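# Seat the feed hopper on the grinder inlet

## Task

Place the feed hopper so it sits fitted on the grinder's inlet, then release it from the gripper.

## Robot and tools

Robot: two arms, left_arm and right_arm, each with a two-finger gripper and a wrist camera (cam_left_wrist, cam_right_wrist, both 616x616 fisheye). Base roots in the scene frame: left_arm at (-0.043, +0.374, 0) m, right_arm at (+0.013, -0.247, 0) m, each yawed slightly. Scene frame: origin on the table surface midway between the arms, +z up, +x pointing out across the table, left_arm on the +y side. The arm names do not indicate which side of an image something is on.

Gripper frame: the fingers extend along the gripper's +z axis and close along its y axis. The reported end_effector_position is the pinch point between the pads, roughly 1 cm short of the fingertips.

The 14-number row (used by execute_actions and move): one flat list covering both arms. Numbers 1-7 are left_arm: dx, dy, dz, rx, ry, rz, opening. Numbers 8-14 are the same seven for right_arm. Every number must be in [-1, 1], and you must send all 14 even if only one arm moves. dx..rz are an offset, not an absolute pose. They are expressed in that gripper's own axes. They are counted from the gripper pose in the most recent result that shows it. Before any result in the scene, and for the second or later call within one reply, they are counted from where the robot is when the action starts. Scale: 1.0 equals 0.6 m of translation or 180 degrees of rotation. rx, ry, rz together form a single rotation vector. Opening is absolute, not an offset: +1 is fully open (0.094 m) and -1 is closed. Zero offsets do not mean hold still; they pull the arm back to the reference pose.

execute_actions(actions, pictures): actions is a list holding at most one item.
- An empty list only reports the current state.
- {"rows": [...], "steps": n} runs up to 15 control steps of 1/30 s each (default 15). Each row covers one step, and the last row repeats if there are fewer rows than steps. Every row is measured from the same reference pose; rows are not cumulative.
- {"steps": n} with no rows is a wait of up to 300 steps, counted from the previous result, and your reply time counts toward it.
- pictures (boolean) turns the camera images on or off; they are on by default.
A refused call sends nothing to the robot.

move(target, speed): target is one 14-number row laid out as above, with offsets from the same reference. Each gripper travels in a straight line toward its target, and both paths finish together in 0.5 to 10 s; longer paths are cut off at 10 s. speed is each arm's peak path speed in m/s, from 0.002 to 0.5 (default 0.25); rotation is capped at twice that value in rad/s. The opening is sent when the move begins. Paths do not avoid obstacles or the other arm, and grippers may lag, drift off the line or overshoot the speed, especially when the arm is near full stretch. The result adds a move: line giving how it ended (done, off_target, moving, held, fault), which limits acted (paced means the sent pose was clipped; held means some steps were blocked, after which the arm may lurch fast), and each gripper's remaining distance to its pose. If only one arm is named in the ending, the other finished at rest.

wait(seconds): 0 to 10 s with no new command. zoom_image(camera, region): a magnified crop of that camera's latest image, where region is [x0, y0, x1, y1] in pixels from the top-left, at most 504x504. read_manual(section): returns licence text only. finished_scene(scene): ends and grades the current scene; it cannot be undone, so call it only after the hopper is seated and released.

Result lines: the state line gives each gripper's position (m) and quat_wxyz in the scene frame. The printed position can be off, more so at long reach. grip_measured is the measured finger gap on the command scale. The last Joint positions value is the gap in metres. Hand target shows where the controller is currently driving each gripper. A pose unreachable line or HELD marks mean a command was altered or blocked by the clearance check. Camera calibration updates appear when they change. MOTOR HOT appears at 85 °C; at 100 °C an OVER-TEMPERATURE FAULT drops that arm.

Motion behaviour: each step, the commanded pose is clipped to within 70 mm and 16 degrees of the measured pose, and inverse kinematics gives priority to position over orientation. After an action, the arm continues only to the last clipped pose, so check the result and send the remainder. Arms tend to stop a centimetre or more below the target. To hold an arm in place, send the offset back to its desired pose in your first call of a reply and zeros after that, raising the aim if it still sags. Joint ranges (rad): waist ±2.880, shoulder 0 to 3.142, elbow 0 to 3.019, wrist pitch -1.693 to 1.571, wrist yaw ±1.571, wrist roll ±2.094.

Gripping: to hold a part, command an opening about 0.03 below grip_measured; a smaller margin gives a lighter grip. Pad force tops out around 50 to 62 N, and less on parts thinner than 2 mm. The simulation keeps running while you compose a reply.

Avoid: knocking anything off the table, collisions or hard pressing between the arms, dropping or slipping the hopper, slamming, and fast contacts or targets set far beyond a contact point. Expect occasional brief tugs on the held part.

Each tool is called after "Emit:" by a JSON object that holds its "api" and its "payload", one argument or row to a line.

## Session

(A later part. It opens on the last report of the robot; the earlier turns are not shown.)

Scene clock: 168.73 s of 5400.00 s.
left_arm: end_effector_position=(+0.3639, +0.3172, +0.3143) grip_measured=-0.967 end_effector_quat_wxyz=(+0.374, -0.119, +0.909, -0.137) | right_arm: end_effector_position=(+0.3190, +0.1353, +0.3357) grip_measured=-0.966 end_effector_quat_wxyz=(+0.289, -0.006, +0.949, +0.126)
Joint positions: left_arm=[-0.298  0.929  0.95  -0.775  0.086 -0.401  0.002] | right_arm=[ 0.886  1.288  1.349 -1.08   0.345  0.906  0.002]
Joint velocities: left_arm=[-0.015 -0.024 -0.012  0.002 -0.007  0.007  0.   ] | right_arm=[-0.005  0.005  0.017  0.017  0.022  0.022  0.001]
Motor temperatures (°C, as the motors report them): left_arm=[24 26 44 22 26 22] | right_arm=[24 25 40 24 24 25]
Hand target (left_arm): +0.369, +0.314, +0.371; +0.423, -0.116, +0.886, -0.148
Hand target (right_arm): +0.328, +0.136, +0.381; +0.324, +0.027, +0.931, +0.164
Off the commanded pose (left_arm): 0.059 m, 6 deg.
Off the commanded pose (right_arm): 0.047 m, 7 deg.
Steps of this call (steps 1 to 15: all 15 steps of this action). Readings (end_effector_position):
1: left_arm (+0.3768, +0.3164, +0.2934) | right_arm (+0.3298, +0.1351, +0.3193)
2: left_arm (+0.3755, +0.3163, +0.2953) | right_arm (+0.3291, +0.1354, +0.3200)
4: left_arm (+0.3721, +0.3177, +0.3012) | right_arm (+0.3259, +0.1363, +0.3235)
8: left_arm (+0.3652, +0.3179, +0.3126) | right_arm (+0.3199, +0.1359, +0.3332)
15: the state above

Emit:
{"api": "execute_actions", "payload": {
  "actions": [
    {"rows":[[-0.096,-0.036,-0.017,0.016,-0.026,0.02,-1,-0.069,0.008,-0.013,-0.011,-0.024,0.034,-1]]}
  ],
  "pictures": false
}}

Emit:
{"api": "execute_actions", "payload": {
  "actions": [
    {"rows":[[-0.096,-0.036,-0.017,0.016,-0.026,0.02,-1,-0.069,0.008,-0.013,-0.011,-0.024,0.034,-1]]}
  ],
  "pictures": false
}}

Scene clock: 171.27 s of 5400.00 s.
left_arm: end_effector_position=(+0.3783, +0.3152, +0.2958) grip_measured=-0.967 end_effector_quat_wxyz=(+0.349, -0.106, +0.921, -0.138) | right_arm: end_effector_position=(+0.3289, +0.1350, +0.3212) grip_measured=-0.966 end_effector_quat_wxyz=(+0.279, +0.005, +0.953, +0.114)
Joint positions: left_arm=[-0.286  0.999  0.965 -0.775  0.118 -0.367  0.002] | right_arm=[ 0.867  1.318  1.349 -1.08   0.338  0.917  0.002]
Joint velocities: left_arm=[-0.005 -0.005  0.002 -0.007 -0.066 -0.022  0.001] | right_arm=[ 0.005 -0.005  0.012 -0.022 -0.051 -0.051  0.001]
Motor temperatures (°C, as the motors report them): left_arm=[24 26 45 22 26 22] | right_arm=[24 25 41 24 25 25]
Hand target (left_arm): +0.392, +0.318, +0.365; +0.419, -0.088, +0.893, -0.142
Hand target (right_arm): +0.346, +0.134, +0.366; +0.317, +0.044, +0.934, +0.158
Off the commanded pose (left_arm): 0.073 m, 9 deg.
Off the commanded pose (right_arm): 0.049 m, 8 deg.
Steps of this call (steps 1 to 61: nothing new was sent; steps 62 to 76: all 15 steps of this action). Readings (end_effector_position):
62: left_arm (+0.3646, +0.3166, +0.3130) | right_arm (+0.3190, +0.1355, +0.3353)
63: left_arm (+0.3665, +0.3165, +0.3126) | right_arm (+0.3196, +0.1353, +0.3349)
65: left_arm (+0.3718, +0.3152, +0.3079) | right_arm (+0.3225, +0.1347, +0.3318)
69: left_arm (+0.3775, +0.3144, +0.2974) | right_arm (+0.3283, +0.1344, +0.3233)
76: the state above

Scene clock: 171.77 s of 5400.00 s.
left_arm: end_effector_position=(+0.3928, +0.3121, +0.2786) grip_measured=-0.967 end_effector_quat_wxyz=(+0.326, -0.094, +0.930, -0.141) | right_arm: end_effector_position=(+0.3388, +0.1336, +0.3075) grip_measured=-0.966 end_effector_quat_wxyz=(+0.270, +0.021, +0.957, +0.104)
Joint positions: left_arm=[-0.278  1.068  0.985 -0.775  0.149 -0.341  0.002] | right_arm=[ 0.847  1.346  1.349 -1.08   0.334  0.936  0.002]
Joint velocities: left_arm=[-0.005  0.005  0.007 -0.012  0.066 -0.051  0.001] | right_arm=[-0.005 -0.005 -0.012 -0.017 -0.051  0.066  0.   ]
Motor temperatures (°C, as the motors report them): left_arm=[24 26 45 22 26 22] | right_arm=[24 25 41 24 25 25]
Hand target (left_arm): +0.409, +0.315, +0.345; +0.394, -0.075, +0.905, -0.144
Hand target (right_arm): +0.357, +0.133, +0.351; +0.309, +0.055, +0.938, +0.146
Off the commanded pose (left_arm): 0.071 m, 9 deg.
Off the commanded pose (right_arm): 0.048 m, 8 deg.
Steps of this call (steps 1 to 15: all 15 steps of this action). Readings (end_effector_position):
1: left_arm (+0.3790, +0.3146, +0.2947) | right_arm (+0.3292, +0.1351, +0.3207)
2: left_arm (+0.3810, +0.3145, +0.2945) | right_arm (+0.3299, +0.1347, +0.3203)
4: left_arm (+0.3864, +0.3128, +0.2909) | right_arm (+0.3329, +0.1336, +0.3174)
8: left_arm (+0.3919, +0.3116, +0.2807) | right_arm (+0.3381, +0.1332, +0.3095)
15: the state above

Emit:
{"api": "execute_actions", "payload": {
  "actions": [
    {"rows":[[-0.08,-0.039,-0.077,0.012,-0.048,0.004,-1,-0.055,0.013,-0.04,-0.025,-0.027,0.028,-1],[-0.08,-0.039,-0.077,0.012,-0.048,0.004,-1,-0.055,0.013,-0.04,-0.025,-0.027,0.028,-1],[-0.08,-0.039,-0.077,0.012,-0.048,0.004,-1,-0.048,0.011,-0.032,-0.025,-0.027,0.028,-1],[-0.08,-0.039,-0.077,0.012,-0.048,0.004,-1,-0.048,0.011,-0.032,-0.025,-0.027,0.028,-1],[-0.08,-0.039,-0.077,0.012,-0.048,0.004,-1,-0.041,0.009,-0.023,-0.025,-0.027,0.028,-1],[-0.08,-0.039,-0.077,0.012,-0.048,0.004,-1,-0.041,0.009,-0.023,-0.025,-0.027,0.028,-1],[-0.08,-0.039,-0.077,0.012,-0.048,0.004,-1,-0.034,0.006,-0.015,-0.025,-0.027,0.028,-1],[-0.08,-0.039,-0.077,0.012,-0.048,0.004,-1,-0.034,0.006,-0.015,-0.025,-0.027,0.028,-1],[-0.08,-0.039,-0.077,0.012,-0.048,0.004,-1,-0.027,0.004,-0.006,-0.025,-0.027,0.028,-1]]}
  ],
  "pictures": false
}}

Scene clock: 174.93 s of 5400.00 s.
left_arm: end_effector_position=(+0.3906, +0.3162, +0.2860) grip_measured=-0.967 end_effector_quat_wxyz=(+0.337, -0.098, +0.927, -0.133) | right_arm: end_effector_position=(+0.3382, +0.1363, +0.2984) grip_measured=-0.966 end_effector_quat_wxyz=(+0.280, +0.025, +0.951, +0.130)
Joint positions: left_arm=[-0.278  1.049  0.985 -0.775  0.126 -0.342  0.002] | right_arm=[ 0.847  1.321  1.285 -0.986  0.321  0.938  0.002]
Joint velocities: left_arm=[-0.015 -0.005  0.002 -0.007  0.037  0.037  0.   ] | right_arm=[ 0.005 -0.005  0.017 -0.002  0.007  0.007 -0.001]
Motor temperatures (°C, as the motors report them): left_arm=[24 26 46 22 26 22] | right_arm=[24 25 41 24 25 25]
Hand target (left_arm): +0.398, +0.313, +0.348; +0.397, -0.093, +0.901, -0.149
Hand target (right_arm): +0.350, +0.133, +0.319; +0.306, +0.055, +0.938, +0.153
Off the commanded pose (left_arm): 0.064 m, 8 deg.
Off the commanded pose (right_arm): 0.025 m, 6 deg.
Steps of this call (steps 1 to 80: nothing new was sent; steps 81 to 95: all 15 steps of this action). Readings (end_effector_position):
81: left_arm (+0.3926, +0.3128, +0.2793) | right_arm (+0.3387, +0.1340, +0.3072)
82: left_arm (+0.3923, +0.3134, +0.2804) | right_arm (+0.3386, +0.1346, +0.3068)
84: left_arm (+0.3914, +0.3149, +0.2834) | right_arm (+0.3387, +0.1356, +0.3058)
88: left_arm (+0.3906, +0.3159, +0.2860) | right_arm (+0.3382, +0.1359, +0.3039)
95: the state above

Emit:
{"api": "execute_actions", "payload": {
  "actions": [
    {"rows":[[-0.064,-0.031,-0.058,0.012,-0.04,-0.002,-1,-0.028,0.002,-0.01,-0.018,-0.018,0.018,-1],[-0.064,-0.031,-0.058,0.012,-0.04,-0.002,-1,-0.028,0.002,-0.01,-0.018,-0.018,0.018,-1],[-0.064,-0.031,-0.058,0.012,-0.04,-0.002,-1,-0.028,0.002,-0.01,-0.018,-0.018,0.018,-1],[-0.056,-0.026,-0.046,0.012,-0.04,-0.002,-1,-0.02,-0.004,0.006,-0.018,-0.018,0.018,-1]],"steps":12}
  ],
  "pictures": false
}}

Emit:
{"api": "execute_actions", "payload": {
  "actions": [
    {"rows":[[-0.05,-0.026,-0.046,0.008,-0.035,-0.002,-1,-0.015,-0.004,0.004,-0.012,-0.015,0.012,-1]],"steps":12}
  ],
  "pictures": false
}}

Emit:
{"api": "execute_actions", "payload": {
  "actions": [
    {"rows":[[-0.04,-0.02,-0.036,0.006,-0.028,-0.002,-1,-0.015,-0.004,0.004,-0.008,-0.012,0.008,-1]],"steps":12}
  ]
}}

Scene clock: 176.67 s of 5400.00 s.
left_arm: end_effector_position=(+0.3872, +0.3182, +0.2754) grip_measured=-0.967 end_effector_quat_wxyz=(+0.331, -0.099, +0.930, -0.126) | right_arm: end_effector_position=(+0.3360, +0.1380, +0.2834) grip_measured=-0.966 end_effector_quat_wxyz=(+0.280, +0.025, +0.948, +0.149)
Joint positions: left_arm=[-0.278  1.048  0.962 -0.768  0.116 -0.34   0.002] | right_arm=[ 0.846  1.306  1.224 -0.908  0.3    0.939  0.002]
Joint velocities: left_arm=[ 0.005 -0.005  0.012 -0.007 -0.007  0.022 -0.001] | right_arm=[-0.015 -0.015  0.002  0.002 -0.066 -0.007 -0.001]
Motor temperatures (°C, as the motors report them): left_arm=[24 26 46 22 26 22] | right_arm=[24 25 41 24 25 25]
Hand target (left_arm): +0.396, +0.316, +0.331; +0.395, -0.102, +0.902, -0.145
Hand target (right_arm): +0.350, +0.133, +0.301; +0.304, +0.047, +0.937, +0.165
Off the commanded pose (left_arm): 0.057 m, 8 deg.
Off the commanded pose (right_arm): 0.023 m, 4 deg.
Steps of this call (steps 1 to 40: nothing new was sent; steps 41 to 52: all 12 steps of this action). Readings (end_effector_position):
41: left_arm (+0.3907, +0.3169, +0.2859) | right_arm (+0.3377, +0.1370, +0.2982)
42: left_arm (+0.3908, +0.3174, +0.2859) | right_arm (+0.3376, +0.1377, +0.2978)
44: left_arm (+0.3905, +0.3176, +0.2853) | right_arm (+0.3374, +0.1379, +0.2937)
48: left_arm (+0.3887, +0.3181, +0.2791) | right_arm (+0.3368, +0.1381, +0.2859)
52: the state above

Scene clock: 177.07 s of 5400.00 s.
left_arm: end_effector_position=(+0.3855, +0.3199, +0.2704) grip_measured=-0.967 end_effector_quat_wxyz=(+0.329, -0.101, +0.931, -0.118) | right_arm: end_effector_position=(+0.3353, +0.1397, +0.2736) grip_measured=-0.966 end_effector_quat_wxyz=(+0.283, +0.026, +0.945, +0.161)
Joint positions: left_arm=[-0.283  1.047  0.953 -0.767  0.096 -0.339  0.002] | right_arm=[ 0.846  1.299  1.185 -0.852  0.292  0.94   0.002]
Joint velocities: left_arm=[-0.005 -0.015  0.007 -0.002  0.037  0.081 -0.001] | right_arm=[-0.005 -0.005 -0.007 -0.002 -0.051  0.007  0.   ]
Motor temperatures (°C, as the motors report them): left_arm=[24 26 46 22 26 22] | right_arm=[24 25 40 24 25 25]
Hand target (left_arm): +0.391, +0.317, +0.318; +0.382, -0.105, +0.908, -0.134
Hand target (right_arm): +0.345, +0.135, +0.286; +0.300, +0.041, +0.937, +0.172
Off the commanded pose (left_arm): 0.049 m, 7 deg.
Off the commanded pose (right_arm): 0.016 m, 3 deg.
Steps of this call (steps 1 to 12: all 12 steps of this action). Readings (end_effector_position):
1: left_arm (+0.3872, +0.3191, +0.2748) | right_arm (+0.3359, +0.1386, +0.2819)
2: left_arm (+0.3870, +0.3196, +0.2743) | right_arm (+0.3360, +0.1394, +0.2811)
4: left_arm (+0.3863, +0.3194, +0.2728) | right_arm (+0.3353, +0.1392, +0.2754)
8: left_arm (+0.3855, +0.3199, +0.2704) | right_arm (+0.3353, +0.1397, +0.2736)
12: the state above

Scene clock: 177.47 s of 5400.00 s.
left_arm: end_effector_position=(+0.3854, +0.3215, +0.2692) grip_measured=-0.967 end_effector_quat_wxyz=(+0.330, -0.103, +0.932, -0.111) | right_arm: end_effector_position=(+0.3361, +0.1412, +0.2729) grip_measured=-0.966 end_effector_quat_wxyz=(+0.289, +0.027, +0.942, +0.171)
Joint positions: left_arm=[-0.284  1.047  0.951 -0.767  0.083 -0.339  0.002] | right_arm=[ 0.846  1.292  1.168 -0.817  0.29   0.939  0.002]
Joint velocities: left_arm=[-0.015  0.005 -0.002  0.017  0.007 -0.022 -0.001] | right_arm=[-0.015 -0.005  0.002  0.017 -0.051 -0.022 -0.002]
Motor temperatures (°C, as the motors report them): left_arm=[24 26 46 22 26 22] | right_arm=[24 25 40 24 25 25]
Hand target (left_arm): +0.390, +0.319, +0.304; +0.370, -0.106, +0.915, -0.123
Hand target (right_arm): +0.344, +0.137, +0.276; +0.299, +0.037, +0.937, +0.176
Off the commanded pose (left_arm): 0.036 m, 5 deg.
Off the commanded pose (right_arm): 0.010 m, 2 deg.
Steps of this call (steps 1 to 12: all 12 steps of this action). Readings (end_effector_position):
1: left_arm (+0.3854, +0.3207, +0.2697) | right_arm (+0.3353, +0.1402, +0.2729)
2: left_arm (+0.3853, +0.3214, +0.2693) | right_arm (+0.3359, +0.1411, +0.2734)
4: left_arm (+0.3854, +0.3217, +0.2692) | right_arm (+0.3361, +0.1414, +0.2732)
8: left_arm (+0.3854, +0.3215, +0.2692) | right_arm (+0.3361, +0.1413, +0.2731)
12: the state above
camera_calibration (this result's frames):
cam_left_wrist: T_world_to_cam=[[0.124412, -0.948674, 0.290757, 0.17706], [-0.989722, -0.139475, -0.0315818, 0.437567], [0.070514, -0.283839, -0.956276, 0.448914], [0, 0, 0, 1]] pos_world=[0.379386, 0.356421, 0.391624]
cam_right_wrist: T_world_to_cam=[[0.0423316, -0.939077, -0.34109, 0.211512], [-0.998051, -0.0554162, 0.0287052, 0.340369], [-0.0458583, 0.33921, -0.939592, 0.348024], [0, 0, 0, 1]] pos_world=[0.346712, 0.0994347, 0.389375]

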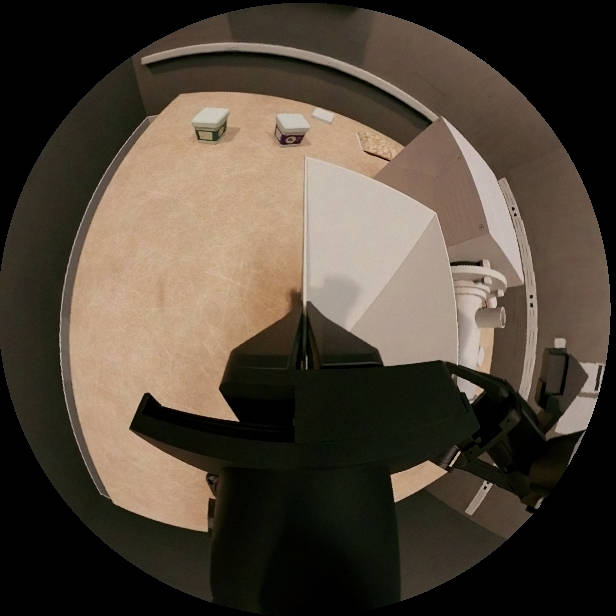

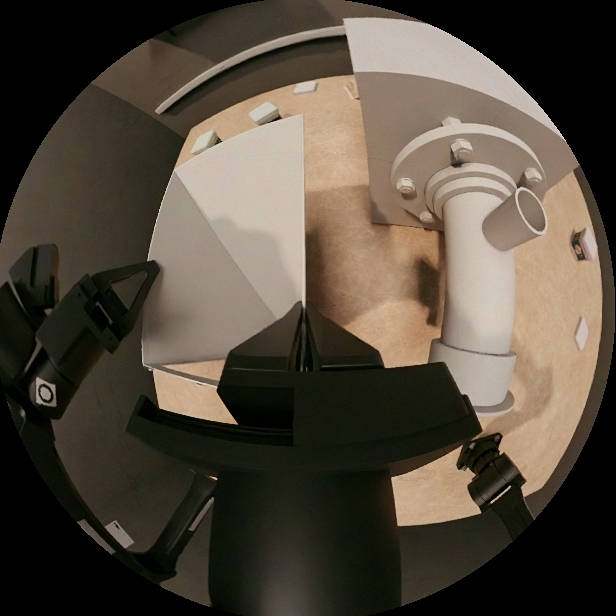

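Emit:
{"api": "move", "payload": {
  "target": [0.011,-0.006,-0.061,0,-0.045,0,-1,0.028,0.006,-0.033,0,-0.035,0,-1],
  "speed": 0.04
}}

Emit:
{"api": "move", "payload": {
  "target": [-0.01,-0.004,-0.012,0,-0.01,0,-0.3,0,0,-0.008,0,0,0,-1],
  "speed": 0.04
}}

Scene clock: 180.73 s of 5400.00 s.
left_arm: end_effector_position=(+0.3560, +0.3231, +0.2741) grip_measured=-0.967 end_effector_quat_wxyz=(+0.371, -0.098, +0.919, -0.095) | right_arm: end_effector_position=(+0.3104, +0.1416, +0.2759) grip_measured=-0.966 end_effector_quat_wxyz=(+0.330, +0.015, +0.930, +0.162)
Joint positions: left_arm=[-0.315  0.921  0.856 -0.72   0.017 -0.34   0.002] | right_arm=[ 0.929  1.246  1.113 -0.786  0.409  0.953  0.002]
Joint velocities: left_arm=[-0.005 -0.005 -0.012 -0.007  0.051 -0.007  0.   ] | right_arm=[-0.024  0.005 -0.022 -0.007 -0.007 -0.051  0.   ]
Motor temperatures (°C, as the motors report them): left_arm=[24 26 45 22 25 22] | right_arm=[24 25 39 24 25 25]
Hand target (left_arm): +0.357, +0.321, +0.293; +0.395, -0.110, +0.906, -0.103
Hand target (right_arm): +0.311, +0.141, +0.280; +0.340, +0.036, +0.924, +0.170
Off the commanded pose (left_arm): 0.020 m, 4 deg.
Off the commanded pose (right_arm): 0.005 m, 3 deg.
move: off_target (left_arm, right_arm)
camera_calibration (this result's frames):
cam_left_wrist: T_world_to_cam=[[0.11566, -0.957828, 0.263037, 0.194505], [-0.981465, -0.150942, -0.118082, 0.433341], [0.152806, -0.244504, -0.957532, 0.414434], [0, 0, 0, 1]] pos_world=[0.339485, 0.353042, 0.396842]
cam_right_wrist: T_world_to_cam=[[0.0730562, -0.946577, -0.314094, 0.198063], [-0.996652, -0.0577003, -0.0579249, 0.338436], [0.0367071, 0.317274, -0.947623, 0.329209], [0, 0, 0, 1]] pos_world=[0.310749, 0.10256, 0.393781]

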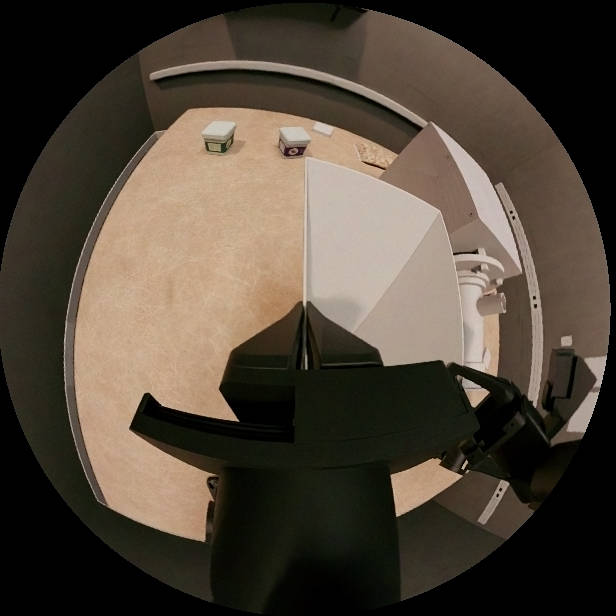

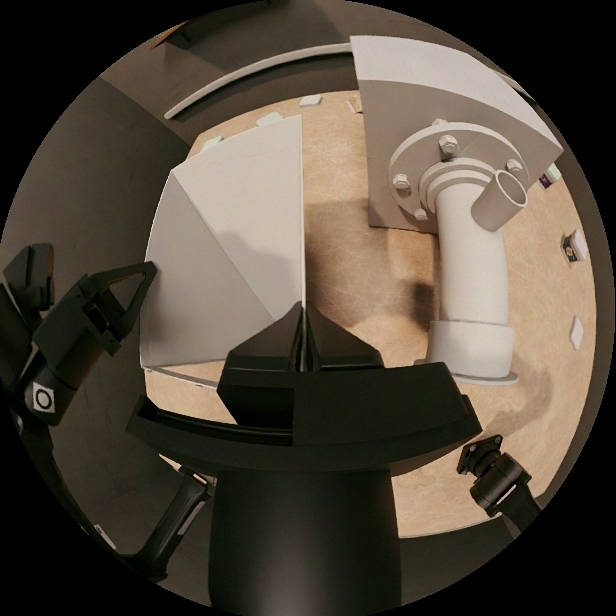

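Scene clock: 181.50 s of 5400.00 s.
left_arm: end_effector_position=(+0.3550, +0.3253, +0.2771) grip_measured=-0.302 end_effector_quat_wxyz=(+0.375, -0.100, +0.917, -0.090) | right_arm: end_effector_position=(+0.3103, +0.1417, +0.2758) grip_measured=-0.966 end_effector_quat_wxyz=(+0.328, +0.022, +0.930, +0.165)
Joint positions: left_arm=[-0.315  0.913  0.855 -0.72   0.006 -0.339  0.033] | right_arm=[ 0.929  1.246  1.113 -0.786  0.407  0.968  0.002]
Joint velocities: left_arm=[-0.005 -0.005  0.022 -0.022  0.037  0.081 -0.   ] | right_arm=[-0.005 -0.015 -0.002  0.017 -0.022 -0.007  0.   ]
Motor temperatures (°C, as the motors report them): left_arm=[24 26 44 22 25 22] | right_arm=[24 25 39 24 25 25]
Hand target (left_arm): +0.355, +0.323, +0.284; +0.385, -0.100, +0.913, -0.093
Hand target (right_arm): +0.307, +0.140, +0.279; +0.330, +0.015, +0.930, +0.162
Off the commanded pose (left_arm): 0.007 m, 1 deg.
Off the commanded pose (right_arm): 0.005 m, 1 deg.
move: done
camera_calibration (this result's frames):
cam_left_wrist: T_world_to_cam=[[0.121109, -0.958839, 0.256829, 0.196039], [-0.979105, -0.157971, -0.12806, 0.437225], [0.16336, -0.235953, -0.957935, 0.411534], [0, 0, 0, 1]] pos_world=[0.337119, 0.354141, 0.399865]
cam_right_wrist: T_world_to_cam=[[0.0614187, -0.944026, -0.324102, 0.204143], [-0.997513, -0.0468024, -0.0527094, 0.335645], [0.0345903, 0.326533, -0.944553, 0.327579], [0, 0, 0, 1]] pos_world=[0.310941, 0.10146, 0.393271]

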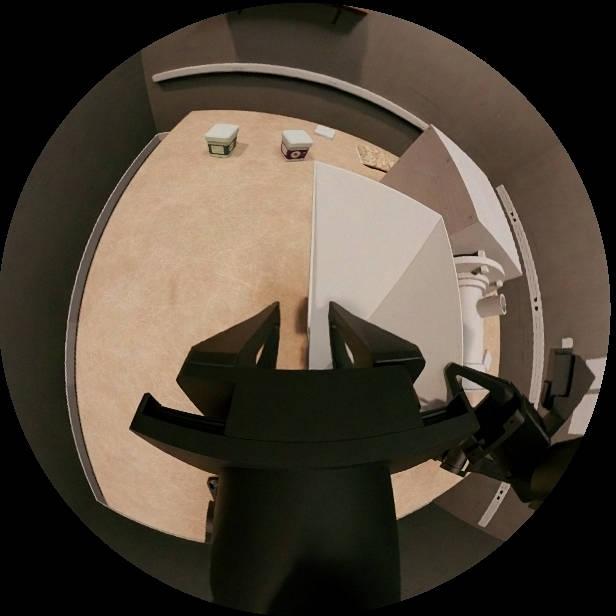

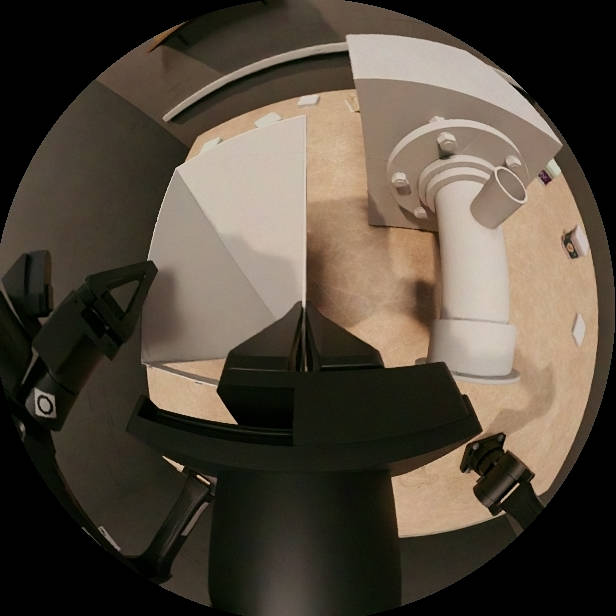

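Emit:
{"api": "move", "payload": {
  "target": [-0.01,0,-0.145,0,-0.005,0,-0.3,0,0,-0.008,0,0,0,-1],
  "speed": 0.15
}}

Emit:
{"api": "move", "payload": {
  "target": [0.09,-0.106,-0.054,-0.029,-0.144,0.074,1,0,0,-0.004,0,0,0,-1],
  "speed": 0.15
}}

Scene clock: 185.80 s of 5400.00 s.
left_arm: end_effector_position=(+0.2900, +0.3331, +0.3060) grip_measured=-0.302 end_effector_quat_wxyz=(+0.358, -0.101, +0.924, -0.086) | right_arm: end_effector_position=(+0.3103, +0.1417, +0.2758) grip_measured=-0.966 end_effector_quat_wxyz=(+0.327, +0.027, +0.930, +0.166)
Joint positions: left_arm=[-0.315  0.741  0.87  -0.946  0.006 -0.339  0.033] | right_arm=[ 0.929  1.246  1.113 -0.786  0.407  0.978  0.002]
Joint velocities: left_arm=[-0.005 -0.005 -0.017  0.002  0.051 -0.022  0.001] | right_arm=[-0.005 -0.015 -0.007 -0.007 -0.007 -0.007  0.   ]
Motor temperatures (°C, as the motors report them): left_arm=[24 26 43 22 25 22] | right_arm=[24 25 39 24 24 25]
Hand target (left_arm): +0.296, +0.335, +0.340; +0.383, -0.101, +0.914, -0.089
Hand target (right_arm): +0.307, +0.140, +0.279; +0.328, +0.022, +0.930, +0.165
Off the commanded pose (left_arm): 0.037 m, 3 deg.
Off the commanded pose (right_arm): 0.005 m, 1 deg.
After step 90, 0.27 s passed at rest.
move: off_target (left_arm)
camera_calibration (this result's frames):
cam_left_wrist: T_world_to_cam=[[0.130947, -0.960018, 0.247422, 0.204346], [-0.983369, -0.157459, -0.0905128, 0.368183], [0.125853, -0.231455, -0.964671, 0.463161], [0, 0, 0, 1]] pos_world=[0.277011, 0.36135, 0.429563]
cam_right_wrist: T_world_to_cam=[[0.05364, -0.942439, -0.330047, 0.207972], [-0.997973, -0.0392599, -0.0500875, 0.333996], [0.0342468, 0.332065, -0.942635, 0.326373], [0, 0, 0, 1]] pos_world=[0.310986, 0.100737, 0.39302]

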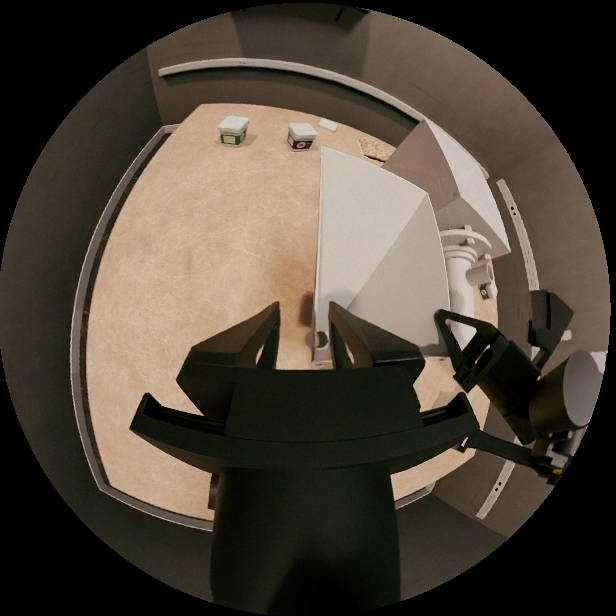

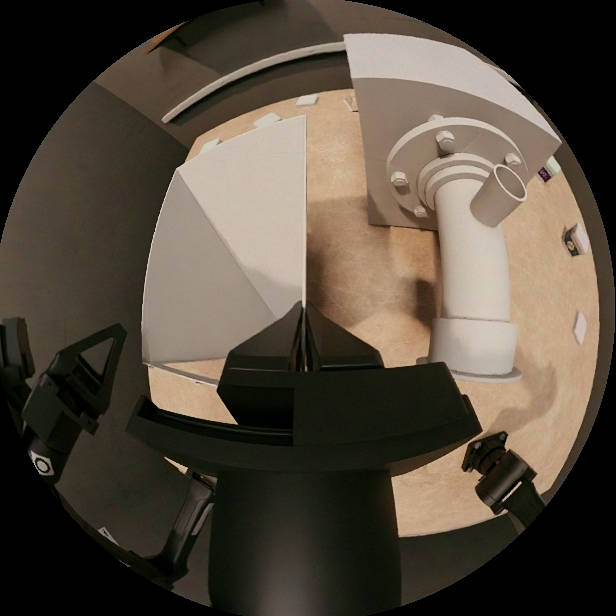

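Scene clock: 187.87 s of 5400.00 s.
left_arm: end_effector_position=(+0.2386, +0.2630, +0.3042) grip_measured=+1.000 end_effector_quat_wxyz=(+0.552, -0.019, +0.832, +0.041) | right_arm: end_effector_position=(+0.3103, +0.1417, +0.2758) grip_measured=-0.966 end_effector_quat_wxyz=(+0.327, +0.030, +0.930, +0.167)
Joint positions: left_arm=[-0.991  0.549  0.616 -0.656 -0.801 -0.396  0.094] | right_arm=[ 0.929  1.246  1.113 -0.786  0.407  0.984  0.002]
Joint velocities: left_arm=[-0.015 -0.015 -0.012  0.007 -0.007  0.037  0.   ] | right_arm=[-0.005 -0.005 -0.017  0.002 -0.007 -0.037 -0.   ]
Motor temperatures (°C, as the motors report them): left_arm=[24 26 43 22 25 22] | right_arm=[24 25 38 24 24 25]
Hand target (left_arm): +0.239, +0.260, +0.310; +0.561, -0.022, +0.827, +0.031
Hand target (right_arm): +0.309, +0.141, +0.278; +0.327, +0.027, +0.930, +0.166
Off the commanded pose (left_arm): 0.006 m, 2 deg.
Off the commanded pose (right_arm): 0.002 m, 0 deg.
move: done
camera_calibration (this result's frames):
cam_left_wrist: T_world_to_cam=[[0.0753027, -0.996715, -0.0298231, 0.25146], [-0.853799, -0.0489972, -0.518292, 0.377076], [0.515128, 0.0644917, -0.854683, 0.247485], [0, 0, 0, 1]] pos_world=[0.175525, 0.253149, 0.414456]
cam_right_wrist: T_world_to_cam=[[0.0491499, -0.941481, -0.333463, 0.210172], [-0.99821, -0.0349143, -0.0485533, 0.33303], [0.0340694, 0.335252, -0.941512, 0.325667], [0, 0, 0, 1]] pos_world=[0.311009, 0.10032, 0.392873]

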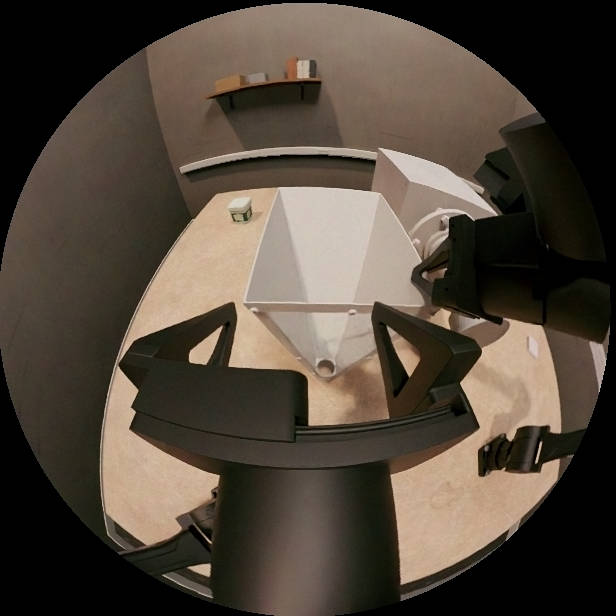

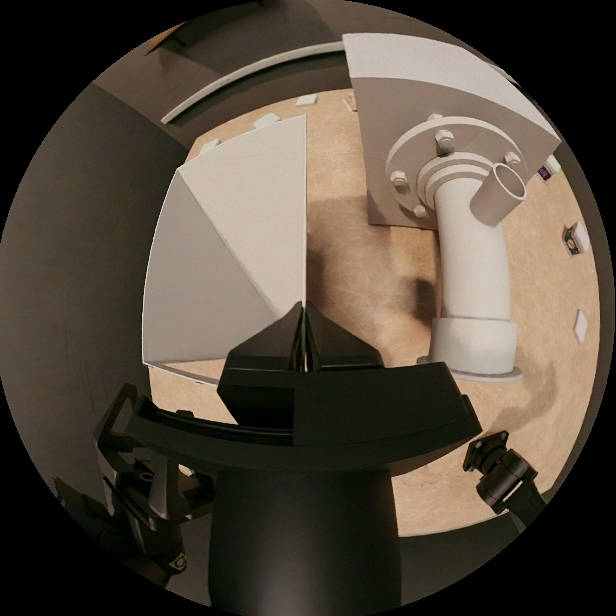

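Emit:
{"api": "move", "payload": {
  "target": [0.31,-0.077,0.104,0.006,-0.015,-0.014,1,0,0,-0.004,0,0,0,-1],
  "speed": 0.15
}}

Scene clock: 191.23 s of 5400.00 s.
left_arm: end_effector_position=(+0.2293, +0.2276, +0.1050) grip_measured=+1.000 end_effector_quat_wxyz=(+0.568, -0.023, +0.822, +0.036) | right_arm: end_effector_position=(+0.3103, +0.1417, +0.2758) grip_measured=-0.966 end_effector_quat_wxyz=(+0.327, +0.032, +0.930, +0.168)
Joint positions: left_arm=[-1.159  0.992  0.192  0.147 -0.952 -0.522  0.094] | right_arm=[ 0.929  1.246  1.113 -0.786  0.407  0.988  0.002]
Joint velocities: left_arm=[-0.015  0.005 -0.012  0.022 -0.022 -0.022  0.   ] | right_arm=[-0.005  0.005  0.027 -0.002 -0.007 -0.037  0.   ]
Motor temperatures (°C, as the motors report them): left_arm=[24 26 42 22 25 22] | right_arm=[24 25 38 24 24 25]
Hand target (left_arm): +0.229, +0.223, +0.109; +0.574, -0.030, +0.818, +0.023
Hand target (right_arm): +0.309, +0.141, +0.278; +0.327, +0.030, +0.930, +0.167
Off the commanded pose (left_arm): 0.004 m, 2 deg.
Off the commanded pose (right_arm): 0.002 m, 0 deg.
move: done
camera_calibration (this result's frames):
cam_left_wrist: T_world_to_cam=[[0.0776435, -0.996866, -0.0151802, 0.208946], [-0.833475, -0.0565473, -0.549656, 0.264502], [0.547075, 0.0553295, -0.835253, 0.0770529], [0, 0, 0, 1]] pos_world=[0.162079, 0.218984, 0.212916]
cam_right_wrist: T_world_to_cam=[[0.0458561, -0.940759, -0.33596, 0.21178], [-0.998371, -0.0317305, -0.0474182, 0.332316], [0.0339489, 0.337587, -0.940682, 0.325144], [0, 0, 0, 1]] pos_world=[0.311025, 0.100014, 0.392765]

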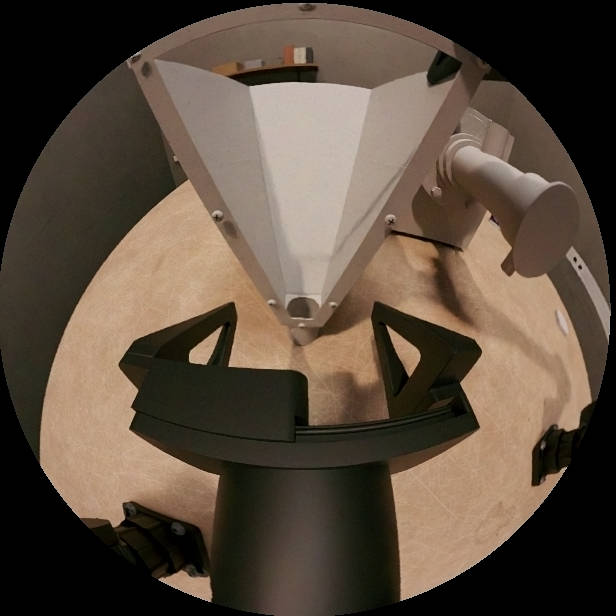

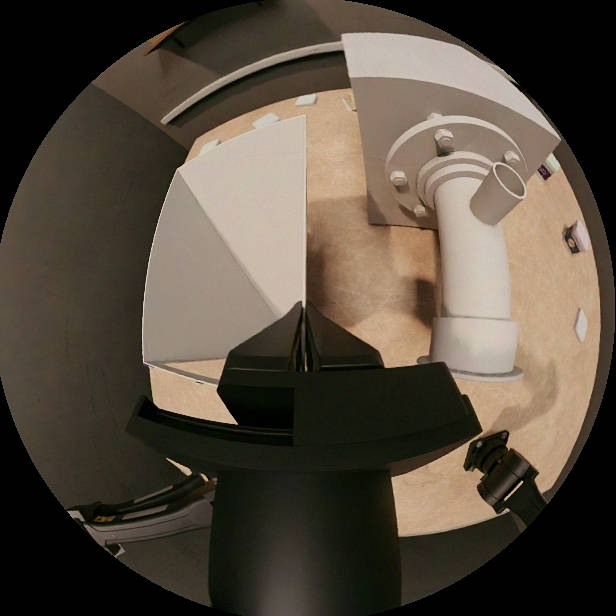

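Emit:
{"api": "zoom_image", "payload": {
  "camera": "cam_left_wrist",
  "region": [200,200,410,370]
}}

Region (200, 200, 410, 370) of cam_left_wrist's 616x616 image, scaled by 2.400, with more detail than that image has; it fills the top 408 rows of this view, and the rest is white.

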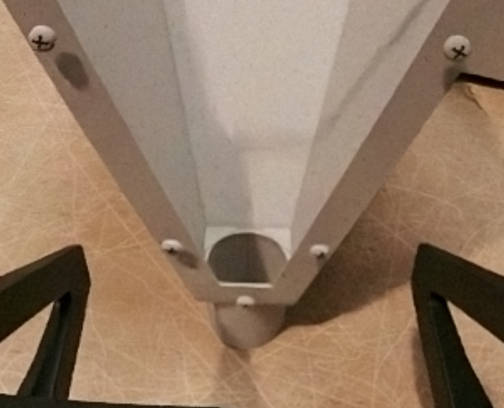

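Emit:
{"api": "move", "payload": {
  "target": [0.104,-0.004,0.04,0,0,0,0.4,0,0,-0.004,0,0,0,-1],
  "speed": 0.1
}}

Emit:
{"api": "move", "payload": {
  "target": [-0.028,0,0.064,0,0,0,0.4,0,0,-0.004,0,0,0,-1],
  "speed": 0.05
}}

Scene clock: 197.20 s of 5400.00 s.
left_arm: end_effector_position=(+0.2300, +0.2266, +0.0382) grip_measured=+0.402 end_effector_quat_wxyz=(+0.564, -0.020, +0.824, +0.041) | right_arm: end_effector_position=(+0.3103, +0.1417, +0.2758) grip_measured=-0.966 end_effector_quat_wxyz=(+0.326, +0.033, +0.930, +0.168)
Joint positions: left_arm=[-1.159  1.443  0.136  0.638 -0.952 -0.523  0.066] | right_arm=[ 0.929  1.246  1.113 -0.786  0.407  0.991  0.002]
Joint velocities: left_arm=[-0.005 -0.005 -0.002 -0.002 -0.007 -0.022  0.   ] | right_arm=[-0.005 -0.005  0.002  0.002  0.037 -0.022 -0.   ]
Motor temperatures (°C, as the motors report them): left_arm=[24 26 40 22 25 22] | right_arm=[24 25 38 24 24 25]
Hand target (left_arm): +0.230, +0.226, +0.040; +0.568, -0.023, +0.822, +0.036
Hand target (right_arm): +0.309, +0.141, +0.278; +0.327, +0.032, +0.930, +0.168
Off the commanded pose (left_arm): 0.001 m, 1 deg.
Off the commanded pose (right_arm): 0.002 m, 0 deg.
After step 90, 1.80 s passed at rest.
move: done
camera_calibration (this result's frames):
cam_left_wrist: T_world_to_cam=[[0.0778549, -0.996573, -0.0279368, 0.207214], [-0.838391, -0.0502826, -0.542745, 0.227785], [0.53948, 0.0656773, -0.839433, 0.0204987], [0, 0, 0, 1]] pos_world=[0.163782, 0.216611, 0.146625]
cam_right_wrist: T_world_to_cam=[[0.04346, -0.940224, -0.337773, 0.212948], [-0.998481, -0.0294165, -0.0465874, 0.331793], [0.0338665, 0.339285, -0.940074, 0.324761], [0, 0, 0, 1]] pos_world=[0.311036, 0.0997921, 0.392685]

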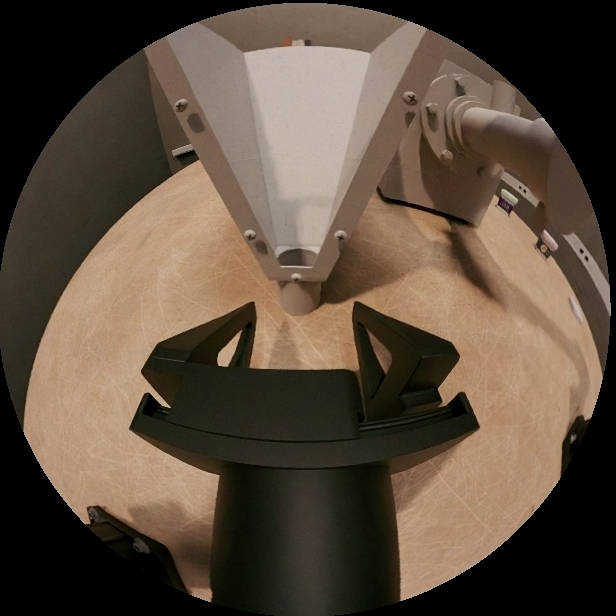

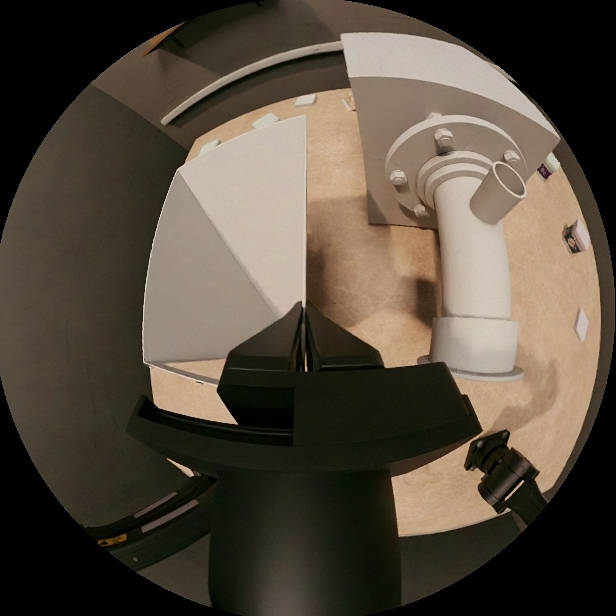

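Scene clock: 198.37 s of 5400.00 s.
left_arm: end_effector_position=(+0.2595, +0.2368, +0.0329) grip_measured=+0.402 end_effector_quat_wxyz=(+0.553, -0.016, +0.832, +0.046) | right_arm: end_effector_position=(+0.3103, +0.1417, +0.2758) grip_measured=-0.966 end_effector_quat_wxyz=(+0.326, +0.034, +0.929, +0.169)
Joint positions: left_arm=[-1.011  1.501  0.159  0.742 -0.822 -0.401  0.066] | right_arm=[ 0.929  1.246  1.113 -0.786  0.407  0.993  0.002]
Joint velocities: left_arm=[ 0.005  0.005 -0.002 -0.002 -0.007 -0.051  0.   ] | right_arm=[ 0.005 -0.005 -0.002  0.007  0.037  0.037  0.001]
Motor temperatures (°C, as the motors report them): left_arm=[24 26 40 22 25 22] | right_arm=[24 25 38 24 24 25]
Hand target (left_arm): +0.271, +0.230, +0.040; +0.563, -0.021, +0.825, +0.040
Hand target (right_arm): +0.309, +0.141, +0.278; +0.326, +0.033, +0.930, +0.168
Off the commanded pose (left_arm): 0.016 m, 2 deg.
Off the commanded pose (right_arm): 0.002 m, 0 deg.
move: off_target (left_arm)
camera_calibration (this result's frames):
cam_left_wrist: T_world_to_cam=[[0.075555, -0.996276, -0.0415493, 0.215923], [-0.853267, -0.0430359, -0.519696, 0.251489], [0.515972, 0.0747183, -0.85334, 0.00386719], [0, 0, 0, 1]] pos_world=[0.196278, 0.225653, 0.142969]
cam_right_wrist: T_world_to_cam=[[0.0415351, -0.939876, -0.33898, 0.213793], [-0.998554, -0.0274578, -0.0462213, 0.331482], [0.0341347, 0.340409, -0.939658, 0.324436], [0, 0, 0, 1]] pos_world=[0.311048, 0.0995997, 0.392652]

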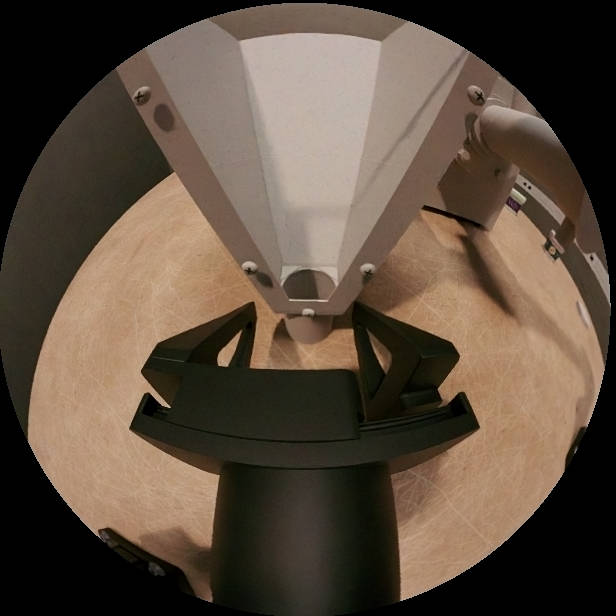

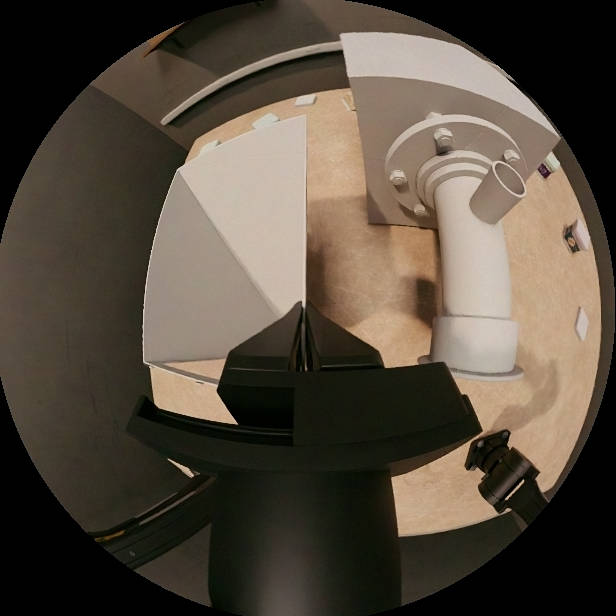

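Emit:
{"api": "move", "payload": {
  "target": [-0.002,-0.016,0.034,0,-0.008,0,0.3,0,0,-0.004,0,0,0,-1],
  "speed": 0.03
}}

Scene clock: 200.67 s of 5400.00 s.
left_arm: end_effector_position=(+0.2690, +0.2338, +0.0206) grip_measured=+0.302 end_effector_quat_wxyz=(+0.554, -0.009, +0.831, +0.050) | right_arm: end_effector_position=(+0.3103, +0.1417, +0.2758) grip_measured=-0.966 end_effector_quat_wxyz=(+0.326, +0.035, +0.929, +0.169)
Joint positions: left_arm=[-0.989  1.616  0.179  0.853 -0.806 -0.366  0.061] | right_arm=[ 0.929  1.246  1.113 -0.786  0.407  0.995  0.002]
Joint velocities: left_arm=[ 0.015 -0.005 -0.002 -0.002 -0.037  0.066 -0.001] | right_arm=[-0.015 -0.005 -0.017 -0.012 -0.007 -0.037  0.   ]
Motor temperatures (°C, as the motors report them): left_arm=[24 26 39 22 25 22] | right_arm=[24 25 38 24 24 25]
Hand target (left_arm): +0.279, +0.229, +0.026; +0.563, -0.015, +0.825, +0.046
Hand target (right_arm): +0.309, +0.141, +0.278; +0.326, +0.034, +0.930, +0.169
Off the commanded pose (left_arm): 0.012 m, 2 deg.
Off the commanded pose (right_arm): 0.002 m, 0 deg.
move: off_target (left_arm)
camera_calibration (this result's frames):
cam_left_wrist: T_world_to_cam=[[0.0702625, -0.995961, -0.0558938, 0.213379], [-0.852755, -0.0308988, -0.521396, 0.250123], [0.517563, 0.0842983, -0.851482, -0.0140617], [0, 0, 0, 1]] pos_world=[0.205579, 0.221431, 0.130367]
cam_right_wrist: T_world_to_cam=[[0.0400375, -0.939533, -0.34011, 0.214521], [-0.998617, -0.0260127, -0.045698, 0.331152], [0.0340875, 0.341469, -0.939275, 0.324195], [0, 0, 0, 1]] pos_world=[0.311054, 0.099461, 0.392602]

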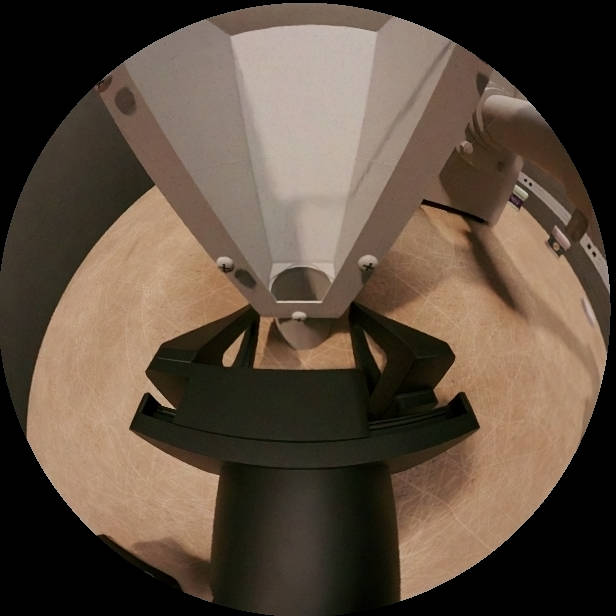

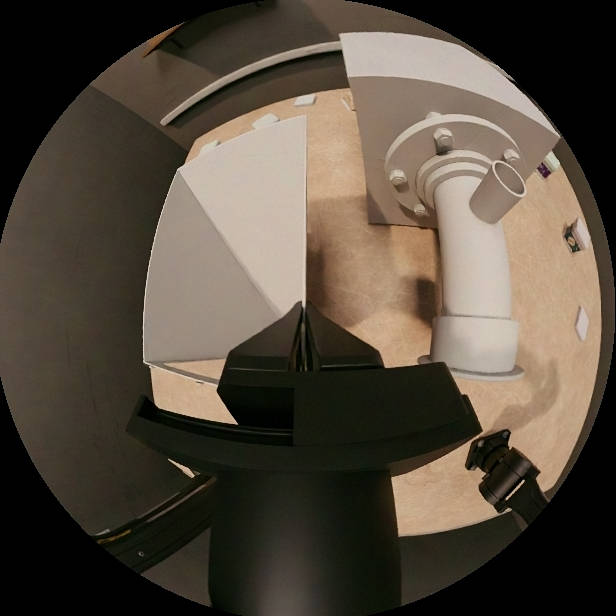

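Emit:
{"api": "move", "payload": {
  "target": [-0.014,-0.006,0.016,0,-0.008,0,-0.32,0,0,-0.004,0,0,0,-1],
  "speed": 0.03
}}

Scene clock: 201.77 s of 5400.00 s.
left_arm: end_effector_position=(+0.2700, +0.2335, +0.0205) grip_measured=-0.172 end_effector_quat_wxyz=(+0.556, -0.015, +0.830, +0.043) | right_arm: end_effector_position=(+0.3116, +0.1402, +0.2755) grip_measured=-0.967 end_effector_quat_wxyz=(+0.328, +0.035, +0.929, +0.166)
Joint positions: left_arm=[-0.984  1.627  0.177  0.879 -0.797 -0.372  0.039] | right_arm=[ 0.927  1.246  1.111 -0.786  0.413  0.992  0.002]
Joint velocities: left_arm=[-0.005  0.005  0.002  0.002 -0.022  0.022  0.001] | right_arm=[ 0.015 -0.005  0.012 -0.007 -0.066  0.007  0.001]
Motor temperatures (°C, as the motors report them): left_arm=[24 26 39 22 25 22] | right_arm=[24 25 38 24 24 25]
Hand target (left_arm): +0.281, +0.231, +0.025; +0.563, -0.010, +0.825, +0.051
Hand target (right_arm): +0.309, +0.141, +0.278; +0.326, +0.035, +0.929, +0.169
Off the commanded pose (left_arm): 0.012 m, 2 deg.
Off the commanded pose (right_arm): 0.004 m, 0 deg.
move: off_target (left_arm)
camera_calibration (this result's frames):
cam_left_wrist: T_world_to_cam=[[0.0703488, -0.996822, -0.037369, 0.212809], [-0.84936, -0.0402127, -0.526279, 0.252352], [0.523104, 0.0687628, -0.84949, -0.0125044], [0, 0, 0, 1]] pos_world=[0.205908, 0.22314, 0.130138]
cam_right_wrist: T_world_to_cam=[[0.038462, -0.941497, -0.334818, 0.212244], [-0.998498, -0.0231314, -0.0496569, 0.332988], [0.039007, 0.336225, -0.940973, 0.324025], [0, 0, 0, 1]] pos_world=[0.311686, 0.0985839, 0.392497]

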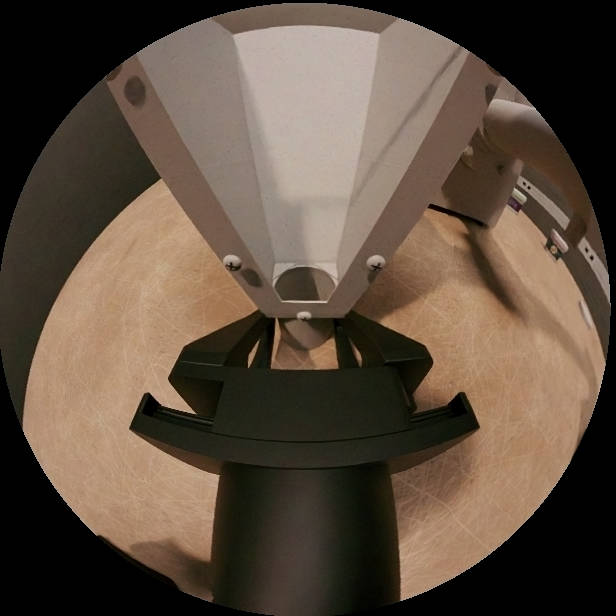

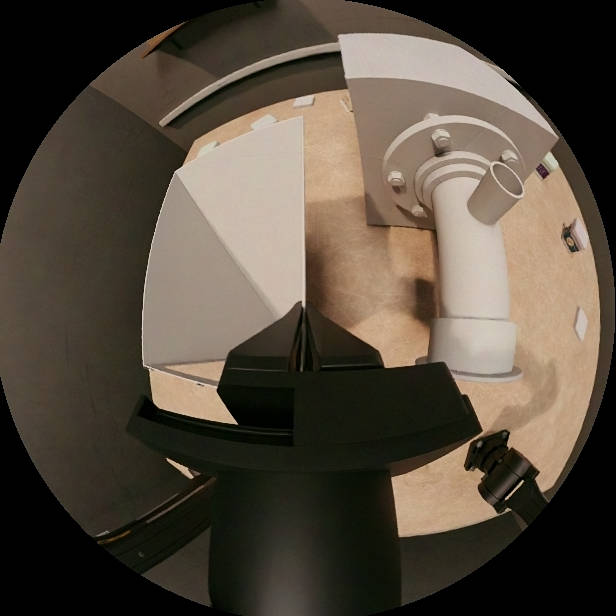

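Emit:
{"api": "move", "payload": {
  "target": [-0.577,-0.135,-0.285,0,-0.03,0,-0.23,-0.363,0.064,-0.529,0,-0.03,0,-1],
  "speed": 0.1
}}

Scene clock: 209.97 s of 5400.00 s.
left_arm: end_effector_position=(+0.2418, +0.1438, +0.3578) grip_measured=-0.178 end_effector_quat_wxyz=(+0.583, -0.021, +0.811, +0.039) | right_arm: end_effector_position=(+0.2806, +0.0649, +0.6153) grip_measured=-0.966 end_effector_quat_wxyz=(+0.366, +0.017, +0.918, +0.151)
Joint positions: left_arm=[-1.303  0.896  0.88  -0.731 -1.086 -0.645  0.039] | right_arm=[ 0.927  1.325  2.133 -1.692  0.477  0.921  0.002]
Joint velocities: left_arm=[-0.005 -0.005  0.012 -0.037 -0.051 -0.051  0.   ] | right_arm=[-0.024  0.015 -0.007 -0.002 -0.022 -0.007  0.001]
Motor temperatures (°C, as the motors report them): left_arm=[24 26 40 22 27 22] | right_arm=[24 25 40 24 24 25]
Hand target (left_arm): +0.245, +0.137, +0.399; +0.598, -0.013, +0.800, +0.045
Hand target (right_arm): +0.276, +0.052, +0.649; +0.386, +0.037, +0.903, +0.183
Off the commanded pose (left_arm): 0.046 m, 2 deg.
Off the commanded pose (right_arm): 0.039 m, 3 deg.
joint sent to its limit (right arm) — the command would take joint 4 (wrist pitch) past its lower limit, so that joint was sent only as far as its limit.
After step 90, 0.87 s passed at rest.
move: off_target (left_arm, right_arm)
camera_calibration (this result's frames):
cam_left_wrist: T_world_to_cam=[[0.0779449, -0.996723, -0.0216402, 0.130529], [-0.812418, -0.0509211, -0.580847, 0.414417], [0.577842, 0.062855, -0.813725, 0.269751], [0, 0, 0, 1]] pos_world=[0.170632, 0.134248, 0.46304]
cam_right_wrist: T_world_to_cam=[[0.0739639, -0.953105, -0.293463, 0.221649], [-0.990843, -0.036903, -0.129878, 0.365256], [0.112957, 0.300382, -0.947107, 0.655604], [0, 0, 0, 1]] pos_world=[0.271462, 0.0278027, 0.733411]

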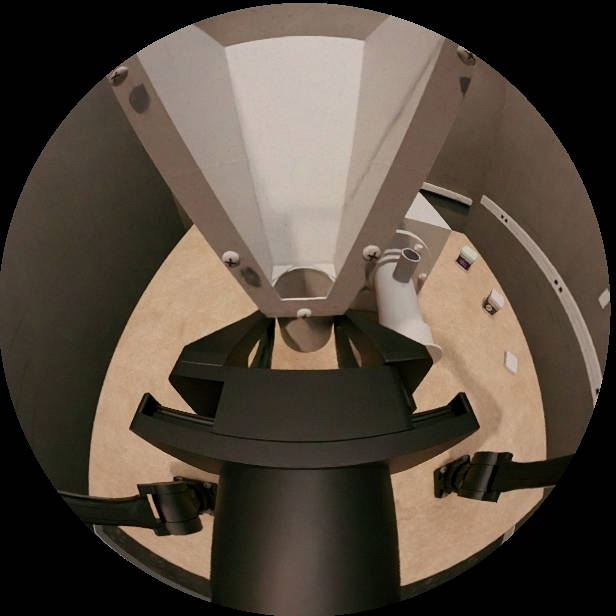

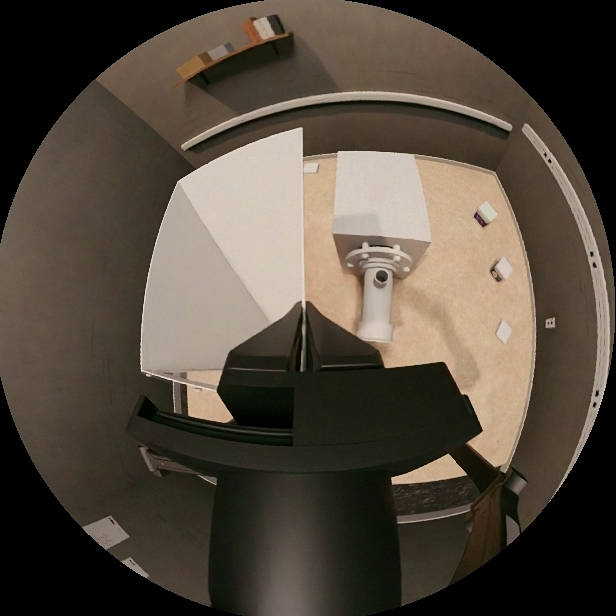

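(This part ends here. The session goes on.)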